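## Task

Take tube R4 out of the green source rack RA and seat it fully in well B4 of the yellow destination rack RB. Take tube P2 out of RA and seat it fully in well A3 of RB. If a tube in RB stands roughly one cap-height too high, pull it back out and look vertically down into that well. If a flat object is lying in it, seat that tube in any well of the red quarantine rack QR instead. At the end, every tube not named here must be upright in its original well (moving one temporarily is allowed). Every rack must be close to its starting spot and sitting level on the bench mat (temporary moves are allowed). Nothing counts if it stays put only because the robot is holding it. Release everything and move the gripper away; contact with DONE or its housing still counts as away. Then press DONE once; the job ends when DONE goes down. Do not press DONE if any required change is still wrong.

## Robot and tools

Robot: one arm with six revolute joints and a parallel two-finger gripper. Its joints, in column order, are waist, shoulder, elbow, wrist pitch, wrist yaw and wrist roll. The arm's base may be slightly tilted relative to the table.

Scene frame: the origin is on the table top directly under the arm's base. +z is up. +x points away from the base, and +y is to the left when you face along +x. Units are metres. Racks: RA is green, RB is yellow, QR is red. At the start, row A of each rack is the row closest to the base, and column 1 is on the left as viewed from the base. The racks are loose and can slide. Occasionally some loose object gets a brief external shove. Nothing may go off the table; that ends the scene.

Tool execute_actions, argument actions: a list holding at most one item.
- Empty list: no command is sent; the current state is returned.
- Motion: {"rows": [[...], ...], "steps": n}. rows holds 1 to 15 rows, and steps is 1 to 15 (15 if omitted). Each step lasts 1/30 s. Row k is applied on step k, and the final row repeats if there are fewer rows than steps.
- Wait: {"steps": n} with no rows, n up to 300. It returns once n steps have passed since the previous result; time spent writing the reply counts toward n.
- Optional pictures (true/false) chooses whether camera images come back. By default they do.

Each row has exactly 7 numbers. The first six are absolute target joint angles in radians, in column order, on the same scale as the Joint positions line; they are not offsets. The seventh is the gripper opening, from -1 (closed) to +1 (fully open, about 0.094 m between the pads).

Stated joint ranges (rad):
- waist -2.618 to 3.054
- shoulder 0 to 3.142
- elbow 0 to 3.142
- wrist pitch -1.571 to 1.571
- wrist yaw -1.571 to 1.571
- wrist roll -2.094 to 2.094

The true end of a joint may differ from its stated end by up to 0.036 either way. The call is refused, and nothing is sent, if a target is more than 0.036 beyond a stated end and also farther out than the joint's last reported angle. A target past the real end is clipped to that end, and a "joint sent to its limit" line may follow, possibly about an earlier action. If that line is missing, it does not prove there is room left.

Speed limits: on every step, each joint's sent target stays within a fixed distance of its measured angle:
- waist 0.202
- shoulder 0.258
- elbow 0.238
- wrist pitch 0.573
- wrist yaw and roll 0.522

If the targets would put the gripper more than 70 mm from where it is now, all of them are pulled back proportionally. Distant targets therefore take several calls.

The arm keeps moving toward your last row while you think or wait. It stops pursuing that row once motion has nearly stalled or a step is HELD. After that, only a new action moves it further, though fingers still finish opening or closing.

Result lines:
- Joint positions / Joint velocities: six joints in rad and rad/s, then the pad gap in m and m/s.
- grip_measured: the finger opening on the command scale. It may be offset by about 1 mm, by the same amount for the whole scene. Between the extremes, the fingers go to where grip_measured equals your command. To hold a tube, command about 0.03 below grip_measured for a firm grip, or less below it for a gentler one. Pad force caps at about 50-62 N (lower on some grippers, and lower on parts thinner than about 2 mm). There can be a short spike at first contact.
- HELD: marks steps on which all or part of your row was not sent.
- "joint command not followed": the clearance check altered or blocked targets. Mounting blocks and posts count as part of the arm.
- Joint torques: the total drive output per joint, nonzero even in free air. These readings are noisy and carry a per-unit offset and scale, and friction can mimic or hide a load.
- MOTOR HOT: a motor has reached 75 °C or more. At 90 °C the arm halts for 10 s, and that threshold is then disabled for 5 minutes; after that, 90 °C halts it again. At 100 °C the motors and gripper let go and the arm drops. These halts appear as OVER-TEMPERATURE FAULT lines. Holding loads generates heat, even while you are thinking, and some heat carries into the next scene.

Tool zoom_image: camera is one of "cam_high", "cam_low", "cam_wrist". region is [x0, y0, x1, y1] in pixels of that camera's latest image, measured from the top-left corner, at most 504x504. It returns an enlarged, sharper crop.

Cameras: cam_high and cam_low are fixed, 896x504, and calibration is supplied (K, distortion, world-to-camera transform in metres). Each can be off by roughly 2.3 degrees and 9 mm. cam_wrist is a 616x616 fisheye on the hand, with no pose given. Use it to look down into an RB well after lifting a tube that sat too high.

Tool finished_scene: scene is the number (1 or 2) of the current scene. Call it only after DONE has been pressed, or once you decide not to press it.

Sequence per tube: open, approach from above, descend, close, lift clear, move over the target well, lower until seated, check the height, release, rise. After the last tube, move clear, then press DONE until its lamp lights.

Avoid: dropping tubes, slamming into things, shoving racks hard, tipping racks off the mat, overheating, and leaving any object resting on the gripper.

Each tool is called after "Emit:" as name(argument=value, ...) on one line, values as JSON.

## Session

Emit:
execute_actions(actions=[])

Scene clock: 0.00 s of 15600.00 s.
grip_measured=+1.000
Joint positions: [-0.51   2.477  2.228 -0.138  0.691  1.693  0.094]
Joint velocities: [-0.002 -0.007  0.012  0.022 -0.081  0.022  0.   ]
Joint torques (N m, as the arm reports them, + toward a larger angle): no reading
Motor temperatures (°C, as the motors report them): [26 35 29 27 27 28]

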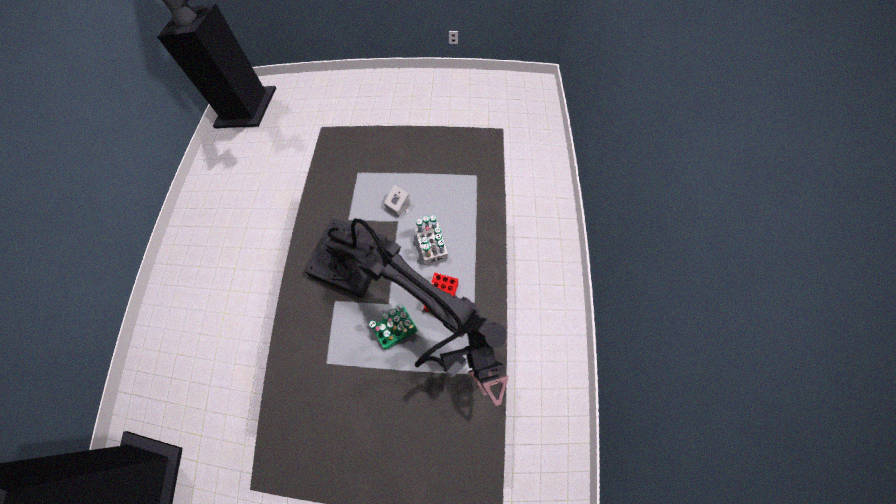

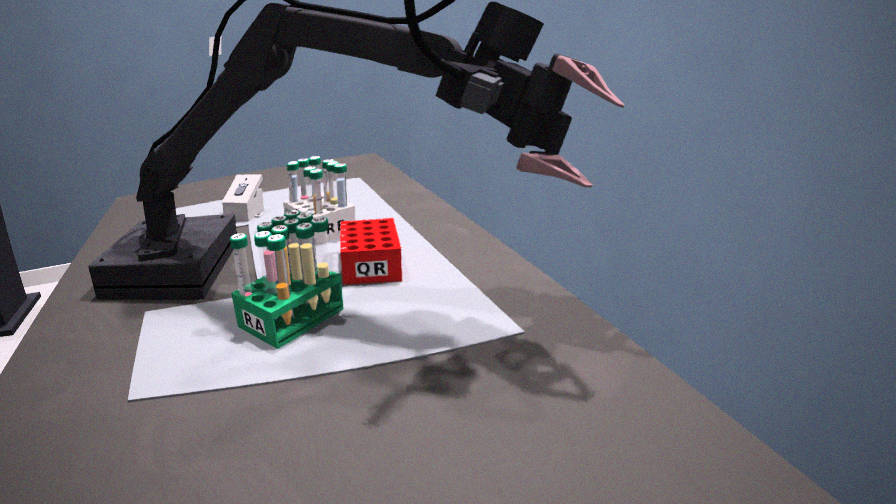

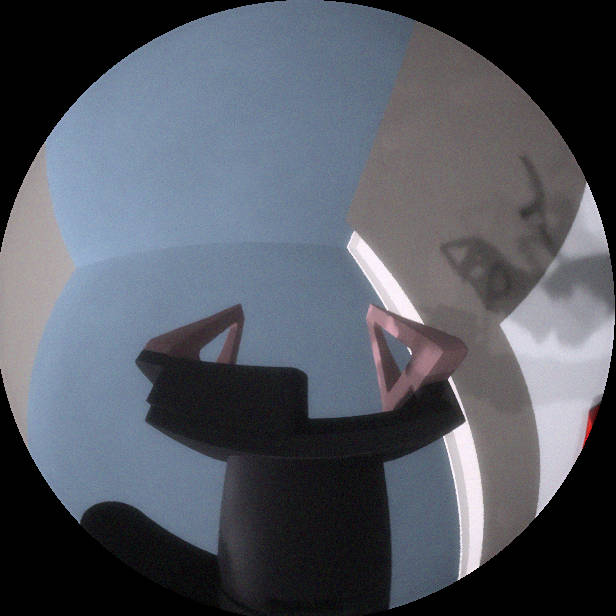

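Emit:
execute_actions(actions=[{"rows":[[-0.52,2.44,2.21,-0.16,0.66,1.63,0.95],[-0.53,2.4,2.19,-0.19,0.63,1.57,0.9],[-0.54,2.36,2.17,-0.22,0.6,1.51,0.85],[-0.55,2.32,2.15,-0.25,0.57,1.45,0.8],[-0.56,2.28,2.13,-0.28,0.54,1.39,0.75],[-0.57,2.24,2.11,-0.31,0.51,1.33,0.7],[-0.58,2.2,2.09,-0.34,0.48,1.27,0.65],[-0.59,2.16,2.07,-0.38,0.45,1.21,0.6],[-0.6,2.12,2.05,-0.42,0.42,1.15,0.55],[-0.61,2.08,2.03,-0.46,0.39,1.09,0.5],[-0.62,2.04,2.01,-0.5,0.36,1.03,0.45],[-0.63,2.0,1.99,-0.55,0.33,0.97,0.4],[-0.64,1.96,1.97,-0.6,0.3,0.91,0.35],[-0.65,1.92,1.94,-0.65,0.27,0.85,0.3],[-0.66,1.88,1.91,-0.7,0.24,0.79,0.25]]}], pictures=false)

Emit:
execute_actions(actions=[{"rows":[[-0.67,1.85,1.88,-0.75,0.21,0.73,0.2],[-0.68,1.82,1.85,-0.8,0.18,0.67,0.15],[-0.69,1.79,1.82,-0.85,0.15,0.61,0.1],[-0.7,1.76,1.79,-0.9,0.12,0.55,0.05],[-0.71,1.73,1.76,-0.95,0.09,0.49,0],[-0.72,1.7,1.73,-1,0.06,0.43,0],[-0.73,1.68,1.7,-1.05,0.03,0.37,0],[-0.74,1.66,1.67,-1.1,0,0.31,0],[-0.75,1.64,1.64,-1.15,0,0.25,0],[-0.76,1.62,1.61,-1.2,0,0.19,0],[-0.77,1.6,1.58,-1.25,0,0.13,0],[-0.78,1.59,1.55,-1.3,0,0.07,0],[-0.79,1.58,1.52,-1.35,0,0.03,0],[-0.8,1.57,1.49,-1.4,0,0,0],[-0.8,1.56,1.46,-1.44,0,0,0]]}], pictures=false)

Emit:
execute_actions(actions=[{"steps":15}])

Emit:
zoom_image(camera="cam_wrist", region=[210,170,410,330])

Emit:
zoom_image(camera="cam_high", region=[370,170,490,290])

Scene clock: 10.30 s of 15600.00 s.
grip_measured=+0.274
Joint positions: [-0.639  1.999  1.957 -0.5    0.361  1.069  0.06 ]
Joint velocities: [-0.374 -1.575 -0.681 -1.209 -0.813 -1.795 -0.046]
Joint torques (N m, as the arm reports them, + toward a larger angle): [  0.   -12.79   6.71   1.48   0.17  -0.13]
Motor temperatures (°C, as the motors report them): [26 45 31 29 27 28]
Steps of this call (steps 1 to 90: nothing new was sent; then 6.80 s passed at rest; steps 91 to 105: all 15 steps of this action). Readings (joint positions):
91: [-0.510 2.477 2.225 -0.139 0.686 1.686]
92: [-0.511 2.471 2.216 -0.141 0.674 1.669]
94: [-0.517 2.437 2.174 -0.172 0.637 1.611]
98: [-0.549 2.320 2.088 -0.274 0.548 1.452]
105: the state above

Scene clock: 10.80 s of 15600.00 s.
grip_measured=+0.002
Joint positions: [-0.784  1.617  1.507 -1.217  0.029  0.185  0.047]
Joint velocities: [-0.276 -0.237 -0.979 -1.56  -0.066 -1.209  0.001]
Joint torques (N m, as the arm reports them, + toward a larger angle): [ -0.04 -10.2    7.28   0.86  -0.05  -0.08]
Motor temperatures (°C, as the motors report them): [26 45 31 29 27 28]
Steps of this call (steps 1 to 15: all 15 steps of this action). Readings (joint positions):
1: [-0.652 1.946 1.933 -0.541 0.333 1.006]
2: [-0.663 1.896 1.911 -0.582 0.305 0.944]
4: [-0.685 1.808 1.863 -0.664 0.249 0.820]
8: [-0.719 1.692 1.746 -0.850 0.133 0.581]
15: the state above

Scene clock: 11.30 s of 15600.00 s.
grip_measured=+0.002
Joint positions: [-0.797  1.59   1.447 -1.428  0.006  0.014  0.047]
Joint velocities: [-0.012  0.002 -0.007 -0.051 -0.022 -0.066  0.   ]
Joint torques (N m, as the arm reports them, + toward a larger angle): [-0.38 -8.46  7.04  0.35 -0.02 -0.08]
Motor temperatures (°C, as the motors report them): [26 45 31 29 27 28]
Steps of this call (steps 1 to 15: the robot went on to your last target). Readings (joint positions):
1: [-0.791 1.611 1.479 -1.269 0.026 0.150]
2: [-0.796 1.608 1.460 -1.316 0.023 0.122]
4: [-0.797 1.606 1.447 -1.378 0.017 0.081]
8: [-0.797 1.594 1.447 -1.414 0.009 0.037]
15: the state above

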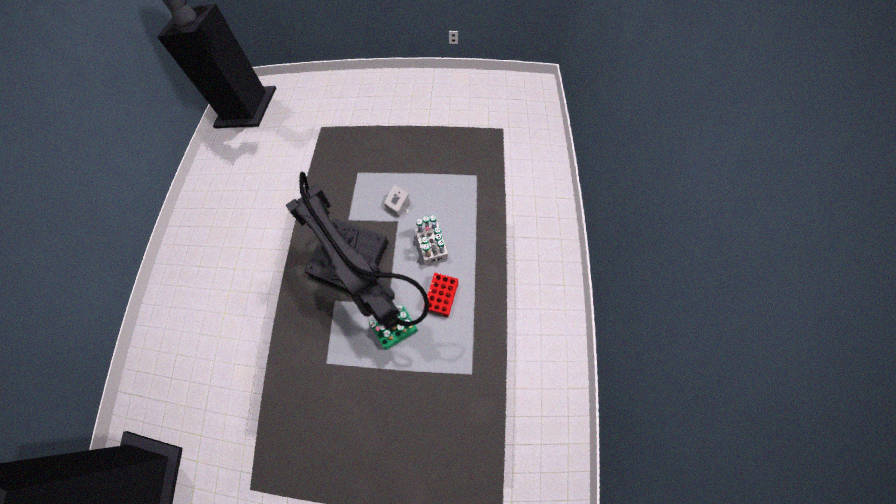

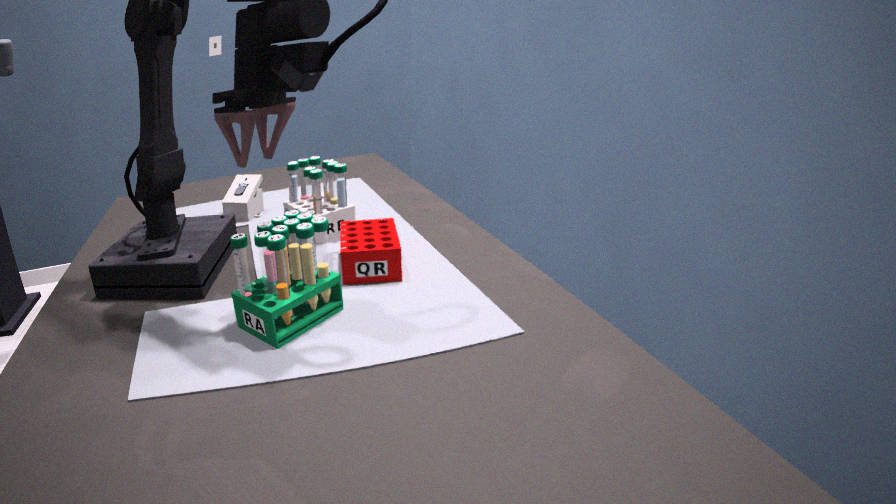

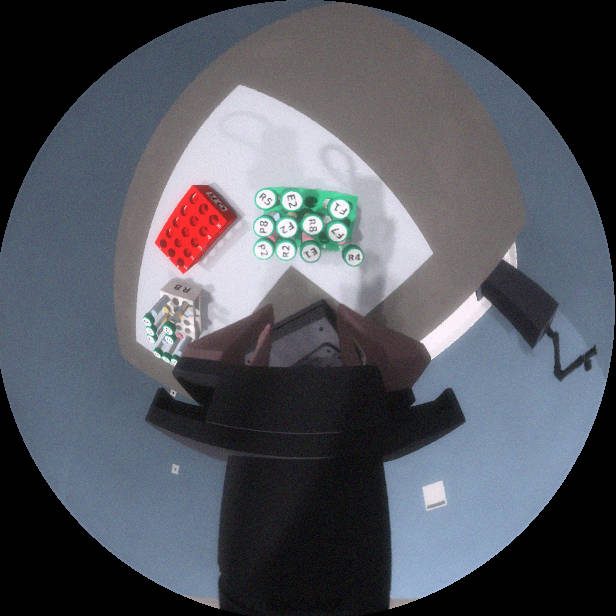

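Region (210, 170, 410, 330) of cam_wrist's 616x616 image, scaled by 2.520, with more detail than that image has; it fills the top 403 rows of this view, and the rest is white.

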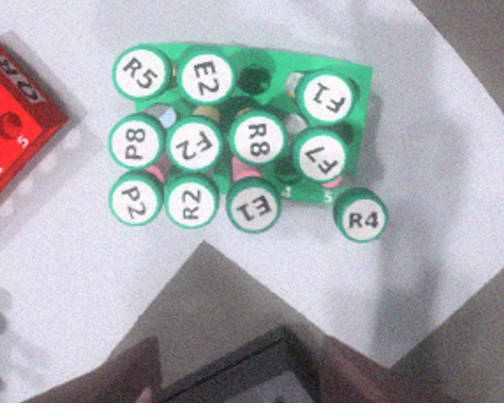

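Region (370, 170, 490, 290) of cam_high's 896x504 image, scaled by 4.200, with more detail than that image has.

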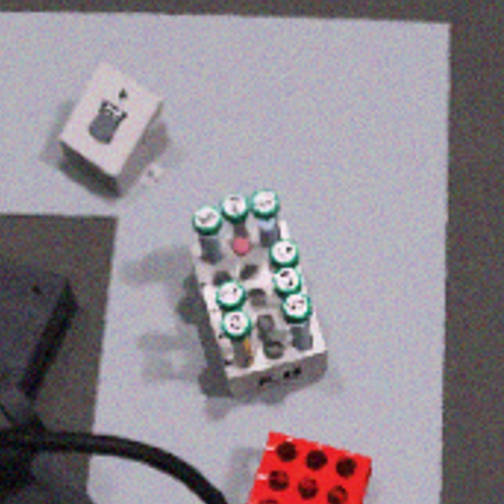

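Emit:
execute_actions(actions=[{"rows":[[-0.82,1.595,1.44,-1.4,0,0,-0.02],[-0.84,1.605,1.43,-1.38,0,0,-0.04],[-0.86,1.615,1.42,-1.36,0,0,-0.06],[-0.88,1.625,1.41,-1.34,0,0,-0.08],[-0.9,1.635,1.4,-1.32,0,0,-0.1],[-0.92,1.645,1.39,-1.295,0,0,-0.12],[-0.94,1.655,1.38,-1.27,0,0,-0.14],[-0.96,1.665,1.37,-1.245,0,0,-0.16],[-0.98,1.672,1.36,-1.22,0,0,-0.18],[-0.99,1.678,1.35,-1.2,0,0,-0.2],[-0.99,1.68,1.341,-1.18,0,0,-0.2]]}], pictures=false)

Emit:
execute_actions(actions=[{"steps":12}])

Emit:
zoom_image(camera="cam_wrist", region=[230,200,380,350])

Scene clock: 24.50 s of 15600.00 s.
grip_measured=-0.198
Joint positions: [-0.992  1.695  1.336 -1.239  0.002  0.007  0.038]
Joint velocities: [-0.007 -0.002 -0.037  0.212  0.022  0.051  0.001]
Joint torques (N m, as the arm reports them, + toward a larger angle): [ 0.05 -8.2   6.35  0.62  0.02 -0.09]
Motor temperatures (°C, as the motors report them): [26 42 32 28 27 28]
Steps of this call (steps 1 to 15: the robot went on to your last target; steps 16 to 90: nothing new was sent; then 9.70 s passed at rest; steps 91 to 105: all 15 steps of this action). Readings (joint positions):
91: [-0.799 1.590 1.447 -1.429 0.004 0.008]
92: [-0.805 1.590 1.445 -1.426 0.002 0.007]
94: [-0.832 1.596 1.434 -1.412 -0.001 0.007]
98: [-0.918 1.639 1.394 -1.350 -0.001 0.007]
105: the state above

Scene clock: 24.90 s of 15600.00 s.
grip_measured=-0.198
Joint positions: [-0.992  1.695  1.336 -1.209  0.002  0.007  0.038]
Joint velocities: [ 0.007  0.007 -0.012  0.022 -0.022 -0.022  0.   ]
Joint torques (N m, as the arm reports them, + toward a larger angle): [ 0.08 -8.22  6.32  0.66  0.01 -0.08]
Motor temperatures (°C, as the motors report them): [26 42 32 28 27 28]
Steps of this call (steps 1 to 12: the robot went on to your last target). Readings (joint positions):
1: [-0.992 1.695 1.336 -1.234 0.002 0.007]
2: [-0.992 1.695 1.336 -1.228 0.002 0.007]
4: [-0.992 1.695 1.336 -1.219 0.002 0.007]
8: [-0.992 1.695 1.336 -1.212 0.002 0.007]
12: the state above

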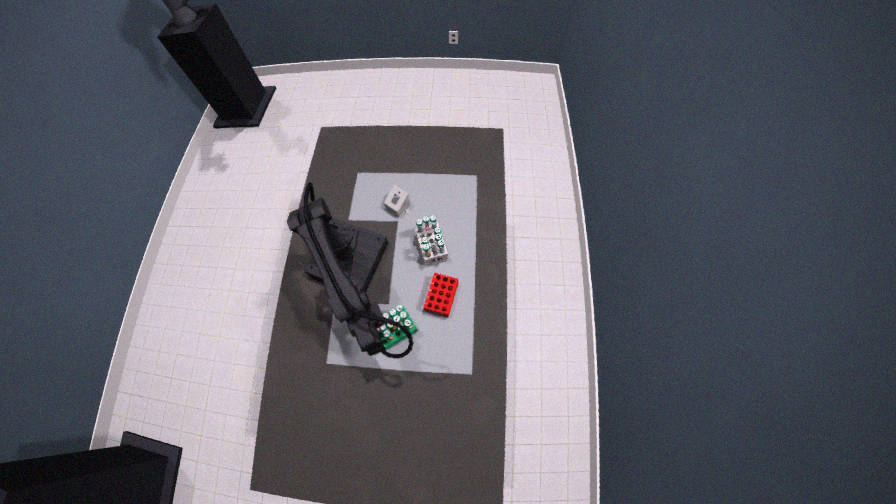

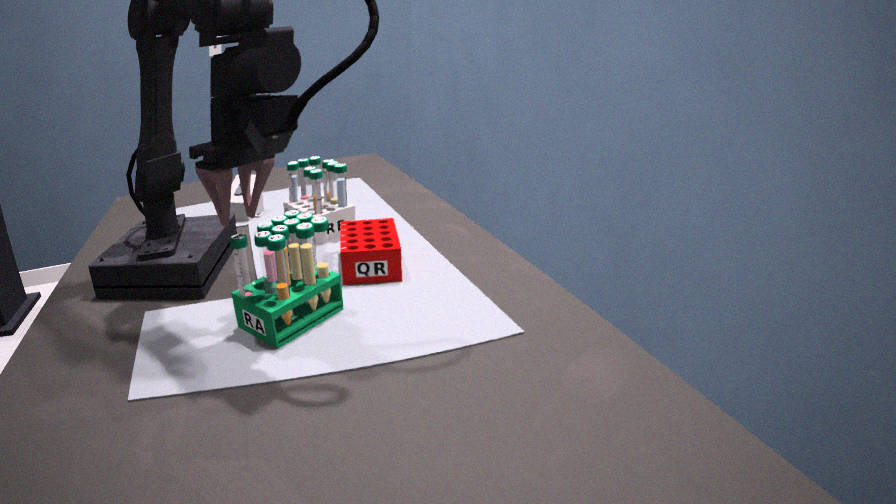

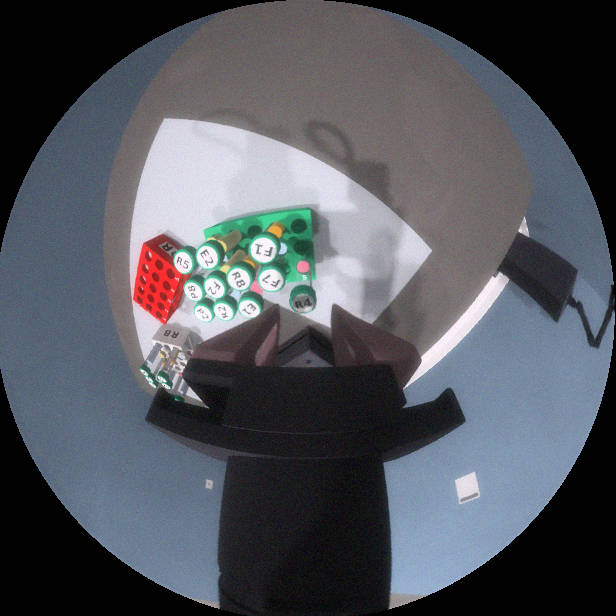

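Region (230, 200, 380, 350) of cam_wrist's 616x616 image, scaled by 3.360, with more detail than that image has.

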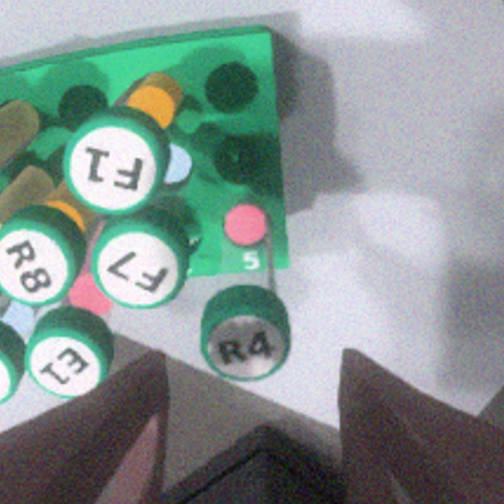

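Emit:
execute_actions(actions=[{"rows":[[-0.985,1.685,1.33,-1.168,0,0,-0.2],[-0.98,1.688,1.32,-1.156,0,0,-0.2],[-0.98,1.69,1.31,-1.144,0,0,-0.2],[-0.98,1.692,1.3,-1.132,0,0,-0.2],[-0.98,1.694,1.29,-1.12,0,0,-0.2],[-0.98,1.696,1.28,-1.108,0,0,-0.2],[-0.98,1.698,1.27,-1.096,0,0,-0.2],[-0.98,1.7,1.26,-1.084,0,0,-0.2],[-0.98,1.703,1.247,-1.07,0,0,-0.2]]}], pictures=false)

Emit:
execute_actions(actions=[{"steps":8}])

Emit:
zoom_image(camera="cam_low", region=[190,170,350,330])

Scene clock: 31.43 s of 15600.00 s.
grip_measured=-0.198
Joint positions: [-0.987  1.708  1.246 -1.113  0.002  0.007  0.038]
Joint velocities: [ 0.012  0.017  0.002  0.11  -0.066 -0.066 -0.001]
Joint torques (N m, as the arm reports them, + toward a larger angle): [ 0.57 -7.36  5.93  0.65  0.02 -0.07]
Motor temperatures (°C, as the motors report them): [26 42 32 28 27 28]
Steps of this call (steps 1 to 30: the robot went on to your last target; steps 31 to 90: nothing new was sent; then 3.03 s passed at rest; steps 91 to 105: all 15 steps of this action). Readings (joint positions):
91: [-0.992 1.695 1.336 -1.207 0.002 0.007]
92: [-0.992 1.695 1.334 -1.203 0.002 0.007]
94: [-0.990 1.695 1.323 -1.187 0.002 0.007]
98: [-0.987 1.695 1.280 -1.151 0.002 0.007]
105: the state above

Scene clock: 31.70 s of 15600.00 s.
grip_measured=-0.198
Joint positions: [-0.987  1.708  1.246 -1.1    0.002  0.007  0.038]
Joint velocities: [-0.027  0.002 -0.002 -0.007  0.095 -0.066  0.001]
Joint torques (N m, as the arm reports them, + toward a larger angle): [ 0.57 -7.46  5.8   0.69  0.01 -0.07]
Motor temperatures (°C, as the motors report them): [26 42 32 28 27 28]
Steps of this call (steps 1 to 8: the robot went on to your last target). Readings (joint positions):
1: [-0.987 1.708 1.246 -1.110 0.002 0.007]
2: [-0.987 1.708 1.246 -1.107 0.002 0.007]
4: [-0.987 1.708 1.246 -1.103 0.002 0.007]
8: the state above

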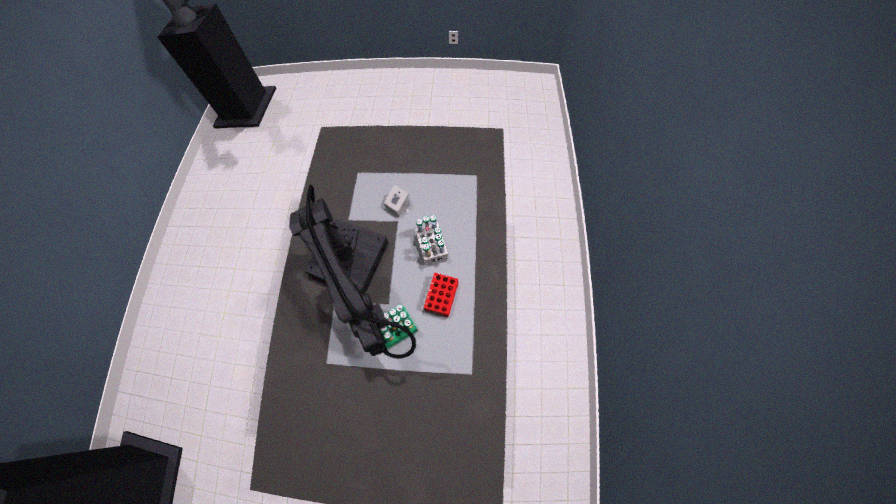

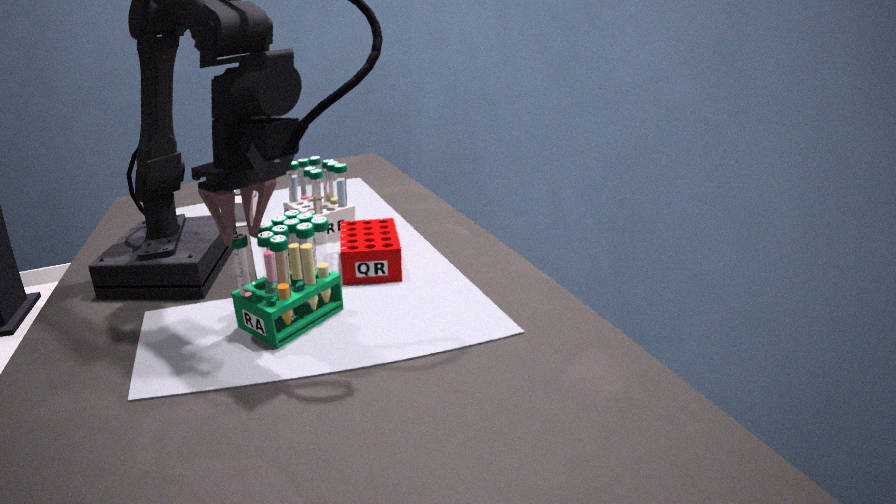

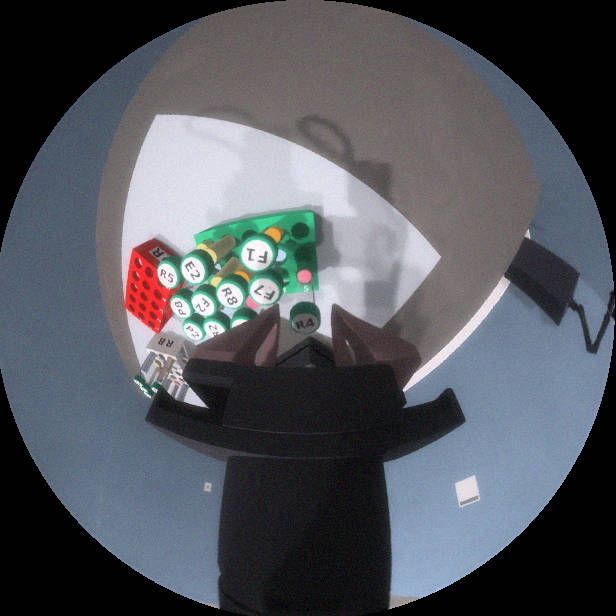

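Region (190, 170, 350, 330) of cam_low's 896x504 image, scaled by 3.150, with more detail than that image has.

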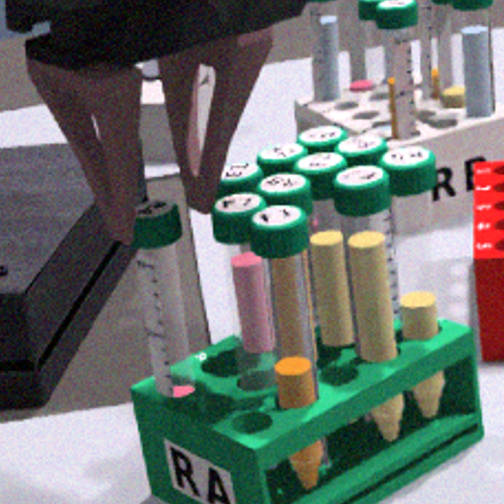

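Emit:
execute_actions(actions=[{"rows":[[-0.98,1.703,1.24,-1.066,0,0,-0.22],[-0.98,1.703,1.233,-1.062,0,0,-0.25],[-0.98,1.703,1.226,-1.058,0,0,-0.28],[-0.98,1.703,1.226,-1.058,0,0,-0.32],[-0.98,1.703,1.226,-1.058,0,0,-0.36],[-0.98,1.703,1.226,-1.058,0,0,-0.4],[-0.98,1.703,1.226,-1.058,0,0,-0.44],[-0.98,1.703,1.226,-1.058,0,0,-0.48],[-0.98,1.703,1.226,-1.058,0,0,-0.51],[-0.98,1.703,1.226,-1.058,0,0,-0.54],[-0.98,1.703,1.226,-1.058,0,0,-0.56],[-0.98,1.703,1.226,-1.058,0,0,-0.58],[-0.98,1.703,1.226,-1.058,0,0,-0.6]]}])

Emit:
zoom_image(camera="cam_low", region=[190,170,350,330])

Scene clock: 35.70 s of 15600.00 s.
grip_measured=-0.573
Joint positions: [-0.987  1.708  1.228 -1.086  0.002  0.007  0.02 ]
Joint velocities: [-0.002 -0.012 -0.002 -0.007 -0.095 -0.066 -0.   ]
Joint torques (N m, as the arm reports them, + toward a larger angle): [ 0.64 -7.39  5.68  0.68  0.01 -0.08]
Motor temperatures (°C, as the motors report them): [26 41 31 28 27 28]
Steps of this call (steps 1 to 30: the robot went on to your last target; steps 31 to 90: nothing new was sent; then 0.50 s passed at rest; steps 91 to 105: all 15 steps of this action). Readings (joint positions):
91: [-0.987 1.708 1.246 -1.098 0.002 0.007]
92: [-0.987 1.708 1.245 -1.096 0.002 0.007]
94: [-0.987 1.708 1.238 -1.090 0.002 0.007]
98: [-0.987 1.708 1.228 -1.089 0.002 0.007]
105: the state above

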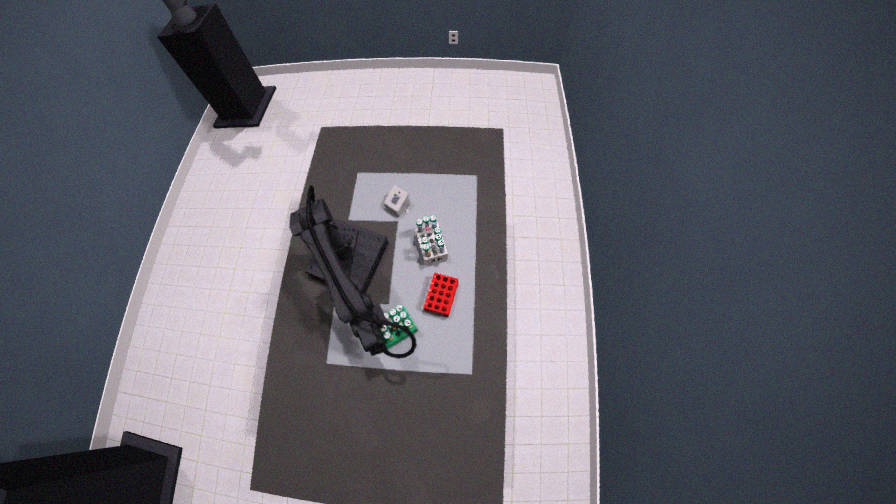

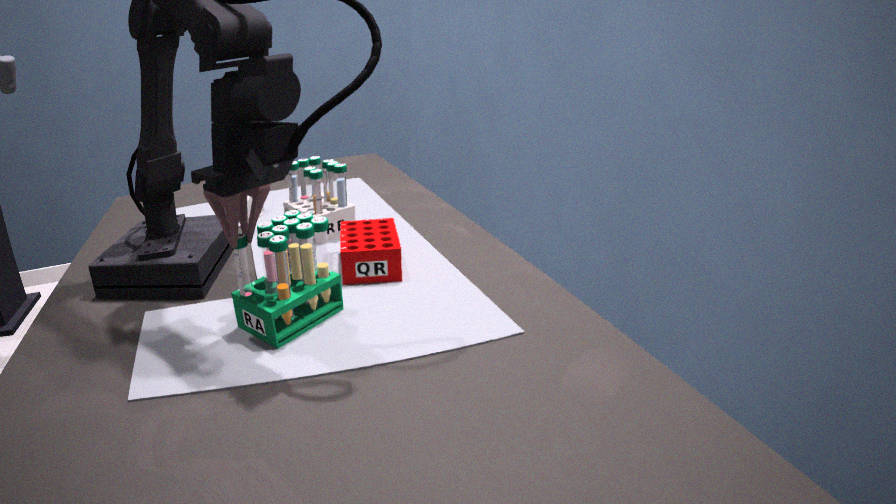

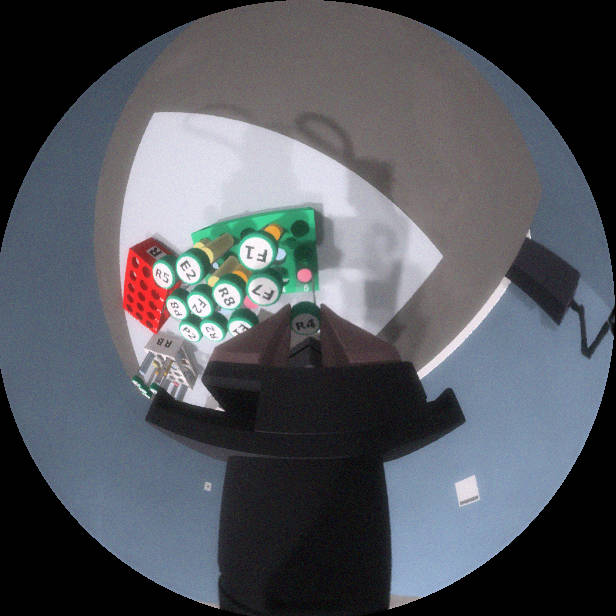

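Region (190, 170, 350, 330) of cam_low's 896x504 image, scaled by 3.150, with more detail than that image has.

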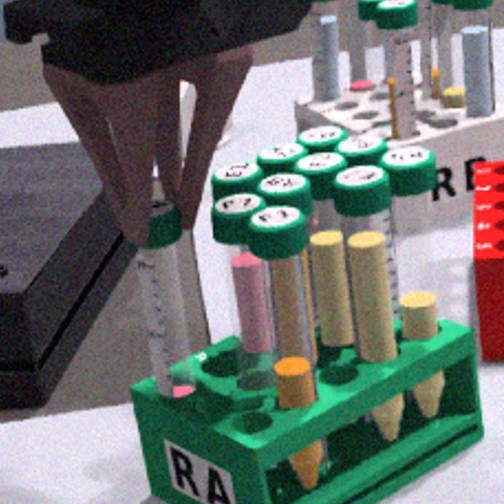

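Emit:
execute_actions(actions=[{"rows":[[-0.985,1.685,1.26,-1.1,0,0,-0.605],[-0.985,1.675,1.278,-1.118,0,0,-0.605],[-0.985,1.668,1.296,-1.138,0,0,-0.605],[-0.985,1.663,1.314,-1.158,0,0,-0.605],[-0.985,1.659,1.332,-1.178,0,0,-0.605],[-0.985,1.655,1.35,-1.198,0,0,-0.605],[-0.985,1.652,1.368,-1.218,0,0,-0.605],[-0.985,1.65,1.386,-1.238,0,0,-0.605],[-0.985,1.649,1.404,-1.258,0,0,-0.605],[-0.985,1.648,1.422,-1.278,0,0,-0.605],[-0.985,1.647,1.44,-1.296,0,0,-0.605],[-0.985,1.646,1.458,-1.314,0,0,-0.605],[-0.985,1.645,1.476,-1.332,0,0,-0.605],[-0.985,1.644,1.494,-1.35,0,0,-0.605],[-0.985,1.643,1.51,-1.368,0,0,-0.605]]}], pictures=false)

Emit:
execute_actions(actions=[{"steps":8}])

Scene clock: 45.30 s of 15600.00 s.
grip_measured=-0.573
Joint positions: [-0.987  1.677  1.451 -1.288  0.002  0.007  0.02 ]
Joint velocities: [-0.012 -0.032  0.51  -0.462  0.066  0.007  0.   ]
Joint torques (N m, as the arm reports them, + toward a larger angle): [ 0.06 -9.51  8.33  0.43 -0.01 -0.08]
Motor temperatures (°C, as the motors report them): [26 41 31 28 27 28]
Steps of this call (steps 1 to 15: the robot went on to your last target; steps 16 to 90: nothing new was sent; then 6.10 s passed at rest; steps 91 to 105: all 15 steps of this action). Readings (joint positions):
91: [-0.987 1.708 1.228 -1.086 0.002 0.007]
92: [-0.987 1.708 1.230 -1.090 0.002 0.007]
94: [-0.987 1.708 1.247 -1.111 0.002 0.007]
98: [-0.987 1.699 1.317 -1.172 0.002 0.007]
105: the state above

Scene clock: 45.57 s of 15600.00 s.
grip_measured=-0.573
Joint positions: [-0.987  1.668  1.482 -1.346  0.002  0.007  0.02 ]
Joint velocities: [-0.007 -0.002  0.002 -0.198  0.066 -0.051 -0.   ]
Joint torques (N m, as the arm reports them, + toward a larger angle): [ 0.17 -8.79  8.29  0.47  0.   -0.09]
Motor temperatures (°C, as the motors report them): [26 41 31 28 27 28]
Steps of this call (steps 1 to 8: the robot went on to your last target). Readings (joint positions):
1: [-0.987 1.675 1.465 -1.300 0.002 0.007]
2: [-0.987 1.673 1.475 -1.309 0.002 0.007]
4: [-0.987 1.668 1.482 -1.323 0.002 0.007]
8: the state above

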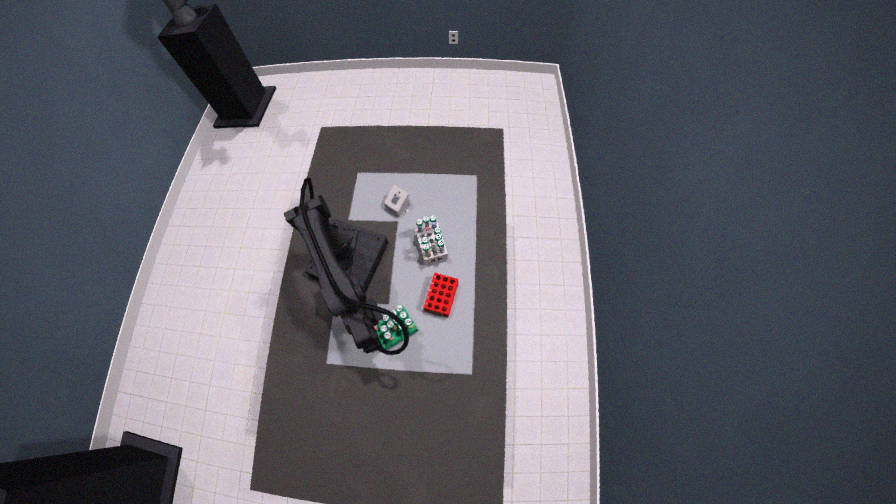

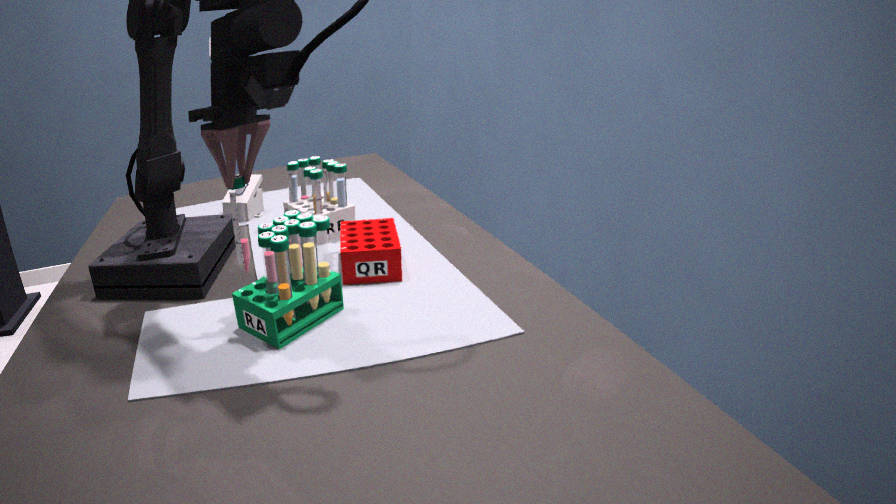

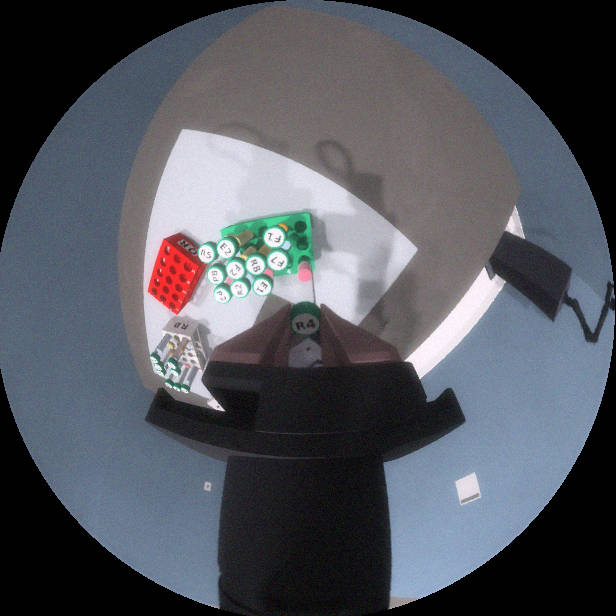

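Emit:
execute_actions(actions=[{"rows":[[-0.985,1.62,1.49,-1.376,0,0,-0.605],[-0.985,1.6,1.47,-1.383,0,0,-0.605],[-0.985,1.58,1.455,-1.39,0,0,-0.605],[-0.985,1.56,1.44,-1.397,0,0,-0.605],[-0.985,1.54,1.425,-1.404,0,0,-0.605],[-0.985,1.52,1.41,-1.411,0,0,-0.605],[-0.985,1.5,1.395,-1.418,0,0,-0.605],[-0.985,1.48,1.38,-1.425,0,0,-0.605],[-0.98,1.46,1.36,-1.432,0,0,-0.605],[-0.97,1.44,1.34,-1.439,0,0,-0.605],[-0.95,1.425,1.325,-1.445,0,0,-0.605],[-0.93,1.41,1.31,-1.445,0,0,-0.605],[-0.9,1.41,1.31,-1.445,0,0,-0.605],[-0.86,1.41,1.31,-1.445,0,0,-0.605],[-0.82,1.41,1.31,-1.445,0,0,-0.605]]}], pictures=false)

Emit:
execute_actions(actions=[{"rows":[[-0.78,1.41,1.31,-1.445,0,0,-0.605],[-0.74,1.41,1.31,-1.445,0,0,-0.605],[-0.7,1.41,1.31,-1.445,0,0,-0.605],[-0.66,1.41,1.31,-1.445,0,0,-0.605],[-0.62,1.41,1.31,-1.445,0,0,-0.605],[-0.58,1.41,1.31,-1.445,0,0,-0.605],[-0.54,1.41,1.31,-1.445,0,0,-0.605],[-0.5,1.41,1.31,-1.445,0,0,-0.605],[-0.46,1.41,1.31,-1.445,0,0,-0.605],[-0.42,1.41,1.31,-1.445,0,0,-0.605],[-0.38,1.44,1.325,-1.435,0,0,-0.605],[-0.34,1.46,1.345,-1.43,0,0,-0.605],[-0.3,1.48,1.37,-1.425,0,0,-0.605],[-0.26,1.5,1.395,-1.42,0,0,-0.605],[-0.22,1.52,1.42,-1.415,0,0,-0.605]]}], pictures=false)

Emit:
execute_actions(actions=[{"rows":[[-0.19,1.54,1.44,-1.41,0,0,-0.605],[-0.16,1.56,1.46,-1.405,0,0,-0.605],[-0.13,1.58,1.48,-1.4,0,0,-0.605],[-0.11,1.6,1.5,-1.395,0,0,-0.605],[-0.09,1.62,1.52,-1.39,0,0,-0.605],[-0.07,1.64,1.54,-1.385,0,0,-0.605],[-0.06,1.66,1.56,-1.38,0,0,-0.605],[-0.05,1.68,1.58,-1.375,0,0,-0.605],[-0.05,1.7,1.6,-1.37,0,0,-0.605],[-0.05,1.72,1.62,-1.365,0,0,-0.605],[-0.05,1.74,1.635,-1.36,0,0,-0.605]]}], pictures=false)

Emit:
execute_actions(actions=[{"steps":8}])

Emit:
zoom_image(camera="cam_wrist", region=[150,180,350,350])

Scene clock: 55.90 s of 15600.00 s.
grip_measured=-0.573
Joint positions: [-0.895  1.432  1.317 -1.436  0.006  0.007  0.02 ]
Joint velocities: [ 0.994 -0.061 -0.061 -0.095  0.022  0.037  0.   ]
Joint torques (N m, as the arm reports them, + toward a larger angle): [ 1.29 -6.09  5.78  0.58 -0.07 -0.09]
Motor temperatures (°C, as the motors report them): [26 41 32 28 27 28]
Steps of this call (steps 1 to 30: the robot went on to your last target; steps 31 to 110: nothing new was sent; then 6.17 s passed at rest; steps 111 to 125: all 15 steps of this action). Readings (joint positions):
111: [-0.987 1.667 1.482 -1.358 0.002 0.007]
112: [-0.987 1.662 1.480 -1.358 0.002 0.007]
114: [-0.987 1.637 1.461 -1.360 0.002 0.007]
118: [-0.987 1.549 1.405 -1.382 0.002 0.007]
125: the state above

Scene clock: 56.40 s of 15600.00 s.
grip_measured=-0.573
Joint positions: [-0.292  1.478  1.349 -1.442  0.001  0.007  0.02 ]
Joint velocities: [ 1.101  0.618  0.598  0.037 -0.051 -0.022  0.001]
Joint torques (N m, as the arm reports them, + toward a larger angle): [ 0.46 -4.71  8.7   0.68 -0.02 -0.06]
Motor temperatures (°C, as the motors report them): [26 41 32 28 27 28]
Steps of this call (steps 1 to 15: all 15 steps of this action). Readings (joint positions):
1: [-0.857 1.431 1.315 -1.439 0.007 0.007]
2: [-0.816 1.431 1.314 -1.439 0.006 0.007]
4: [-0.732 1.431 1.312 -1.439 0.004 0.007]
8: [-0.570 1.431 1.312 -1.439 0.002 0.007]
15: the state above

Scene clock: 56.90 s of 15600.00 s.
grip_measured=-0.573
Joint positions: [-0.05   1.748  1.6   -1.379 -0.003  0.006  0.02 ]
Joint velocities: [ 0.007  0.095  0.012  0.007 -0.007  0.007  0.001]
Joint torques (N m, as the arm reports them, + toward a larger angle): [-0.13 -8.7   8.83  0.61  0.04 -0.07]
Motor temperatures (°C, as the motors report them): [26 41 32 28 27 28]
Steps of this call (steps 1 to 15: all 15 steps of this action). Readings (joint positions):
1: [-0.254 1.500 1.371 -1.441 0.000 0.007]
2: [-0.219 1.524 1.393 -1.438 0.000 0.007]
4: [-0.156 1.568 1.435 -1.431 -0.001 0.006]
8: [-0.071 1.649 1.515 -1.416 -0.002 0.006]
15: the state above

Scene clock: 57.17 s of 15600.00 s.
grip_measured=-0.573
Joint positions: [-0.05   1.751  1.6   -1.379 -0.003  0.006  0.02 ]
Joint velocities: [-0.012 -0.002  0.002 -0.007  0.007  0.007  0.   ]
Joint torques (N m, as the arm reports them, + toward a larger angle): [-0.16 -8.45  8.95  0.65  0.06 -0.07]
Motor temperatures (°C, as the motors report them): [26 41 32 28 27 28]
Steps of this call (steps 1 to 8: the robot went on to your last target). Readings (joint positions):
1: [-0.050 1.750 1.600 -1.379 -0.003 0.006]
2: [-0.050 1.751 1.600 -1.379 -0.003 0.006]
4: [-0.050 1.751 1.600 -1.379 -0.003 0.006]
8: the state above

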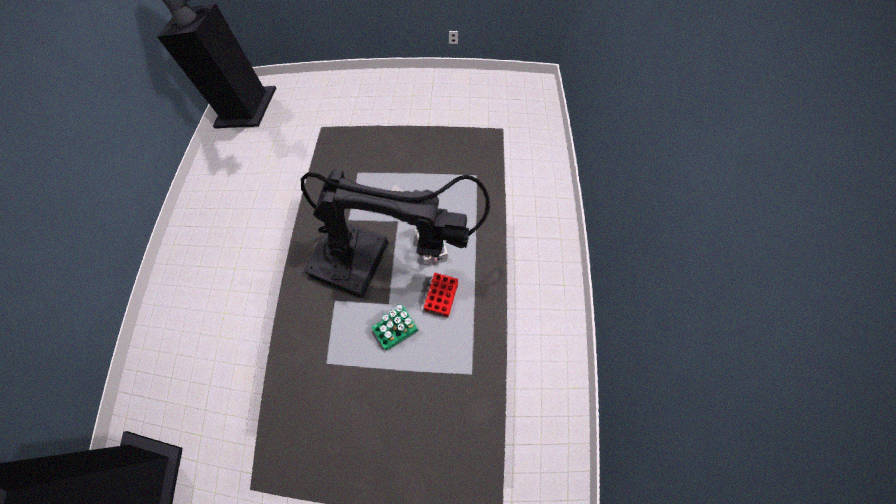

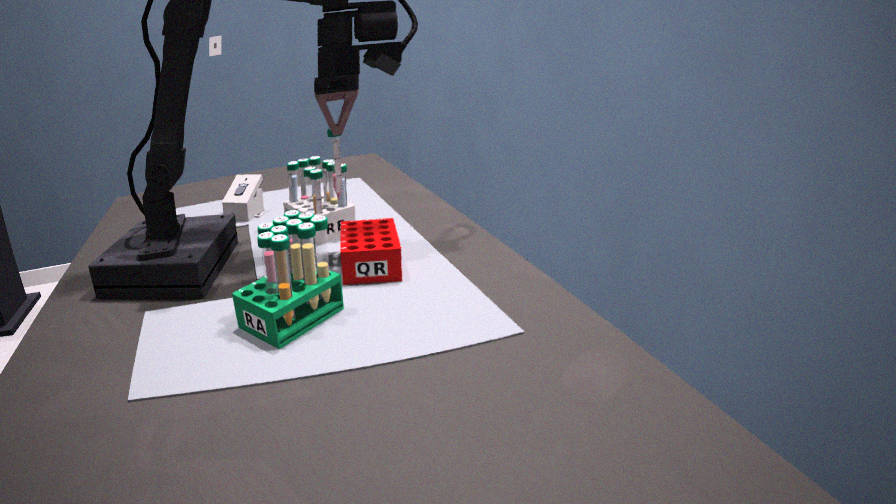

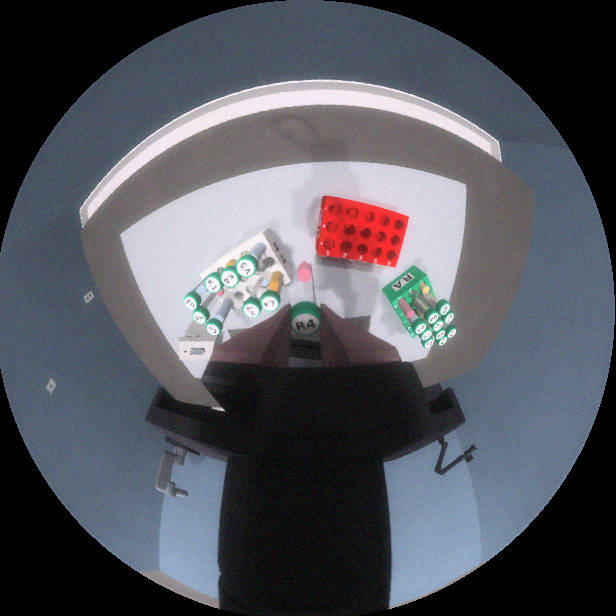

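Region (150, 180, 350, 350) of cam_wrist's 616x616 image, scaled by 2.520, with more detail than that image has; it fills the top 428 rows of this view, and the rest is white.

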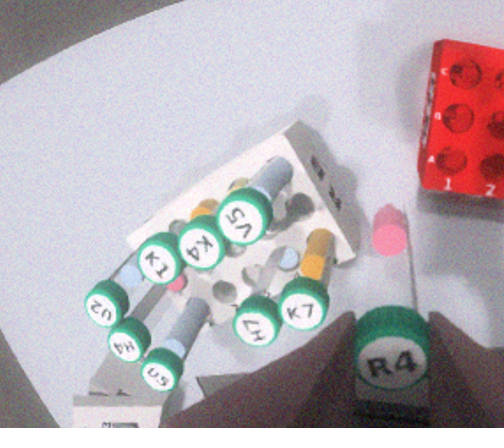

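Emit:
execute_actions(actions=[{"rows":[[-0.04,1.745,1.64,-1.38,0,0,-0.605],[-0.03,1.75,1.646,-1.39,0,0,-0.605],[-0.02,1.755,1.652,-1.4,0,0,-0.605],[-0.01,1.76,1.658,-1.41,0,0,-0.605],[0,1.765,1.664,-1.42,0,0,-0.605],[0.015,1.77,1.667,-1.42,0,0,-0.605],[0.03,1.775,1.67,-1.42,0,0,-0.605],[0.045,1.775,1.67,-1.42,0,0,-0.605],[0.06,1.775,1.67,-1.42,0,0,-0.605],[0.07,1.775,1.67,-1.42,0,0,-0.605]]}], pictures=false)

Emit:
execute_actions(actions=[{"steps":6}])

Emit:
zoom_image(camera="cam_wrist", region=[200,200,350,350])

Emit:
zoom_image(camera="cam_low", region=[260,100,400,240])

Scene clock: 65.33 s of 15600.00 s.
grip_measured=-0.573
Joint positions: [ 0.073  1.779  1.637 -1.406 -0.003  0.006  0.02 ]
Joint velocities: [-0.007  0.027  0.002 -0.081 -0.051 -0.022  0.   ]
Joint torques (N m, as the arm reports them, + toward a larger angle): [-0.44 -8.18  8.65  0.39  0.06 -0.08]
Motor temperatures (°C, as the motors report them): [26 41 33 28 27 28]
Steps of this call (steps 1 to 15: the robot went on to your last target; steps 16 to 90: nothing new was sent; then 4.67 s passed at rest; steps 91 to 105: all 15 steps of this action). Readings (joint positions):
91: [-0.050 1.751 1.600 -1.379 -0.003 0.006]
92: [-0.048 1.751 1.601 -1.380 -0.003 0.006]
94: [-0.039 1.755 1.612 -1.387 -0.001 0.006]
98: [0.008 1.769 1.635 -1.399 -0.001 0.006]
105: the state above

Scene clock: 65.53 s of 15600.00 s.
grip_measured=-0.573
Joint positions: [ 0.073  1.779  1.637 -1.408 -0.003  0.006  0.02 ]
Joint velocities: [ 0.022  0.002 -0.002  0.022 -0.022  0.022 -0.   ]
Joint torques (N m, as the arm reports them, + toward a larger angle): [-0.45 -8.16  8.62  0.37  0.03 -0.05]
Motor temperatures (°C, as the motors report them): [26 41 33 28 27 28]
Steps of this call (steps 1 to 6: the robot went on to your last target). Readings (joint positions):
1: [0.073 1.779 1.637 -1.407 -0.003 0.006]
2: [0.073 1.779 1.637 -1.407 -0.003 0.006]
4: [0.073 1.779 1.637 -1.408 -0.003 0.006]
6: the state above

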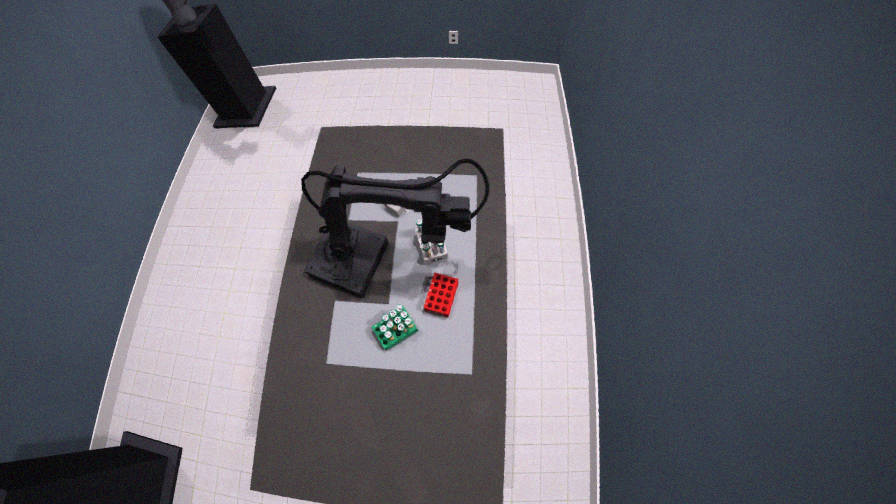

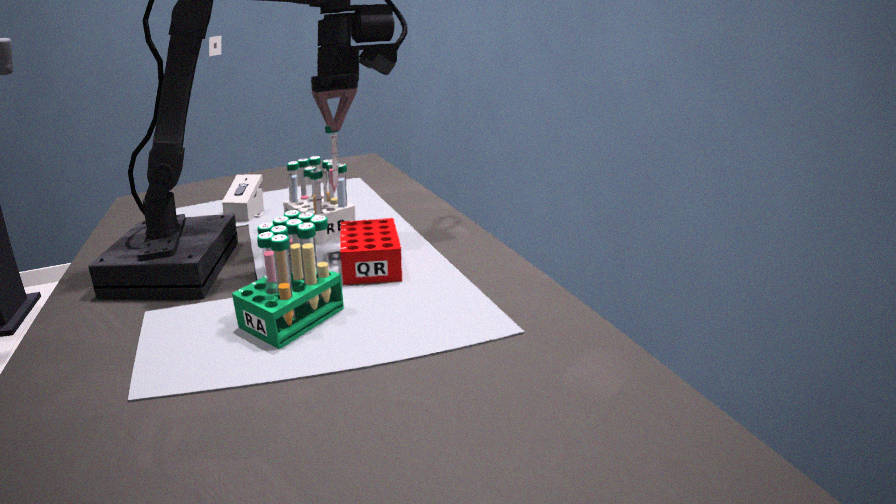

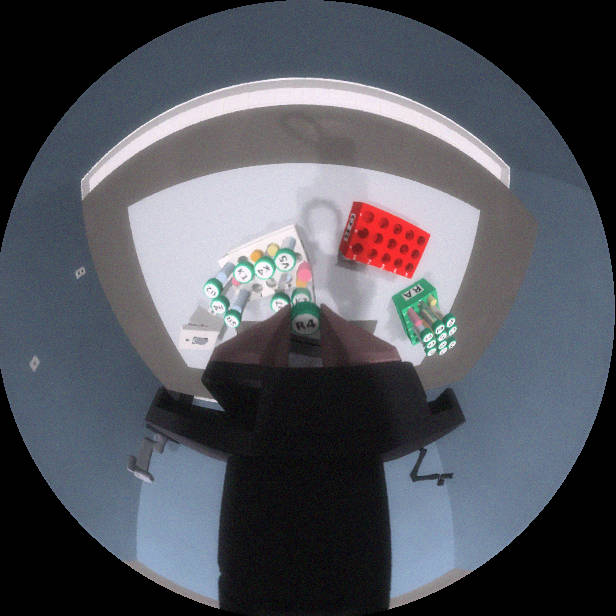

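Region (200, 200, 350, 350) of cam_wrist's 616x616 image, scaled by 3.360, with more detail than that image has.

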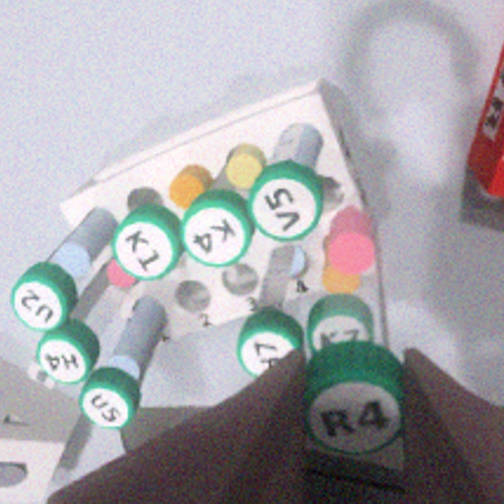

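Region (260, 100, 400, 240) of cam_low's 896x504 image, scaled by 3.600, with more detail than that image has.

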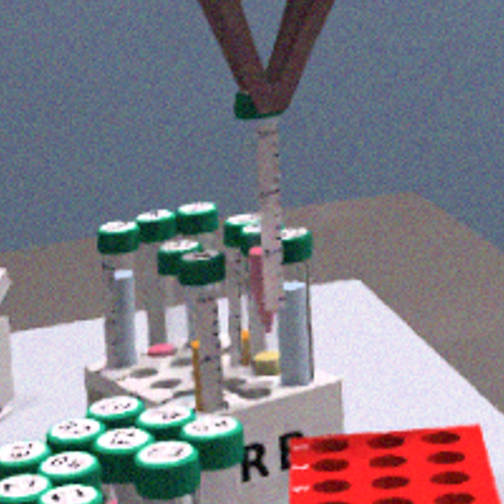

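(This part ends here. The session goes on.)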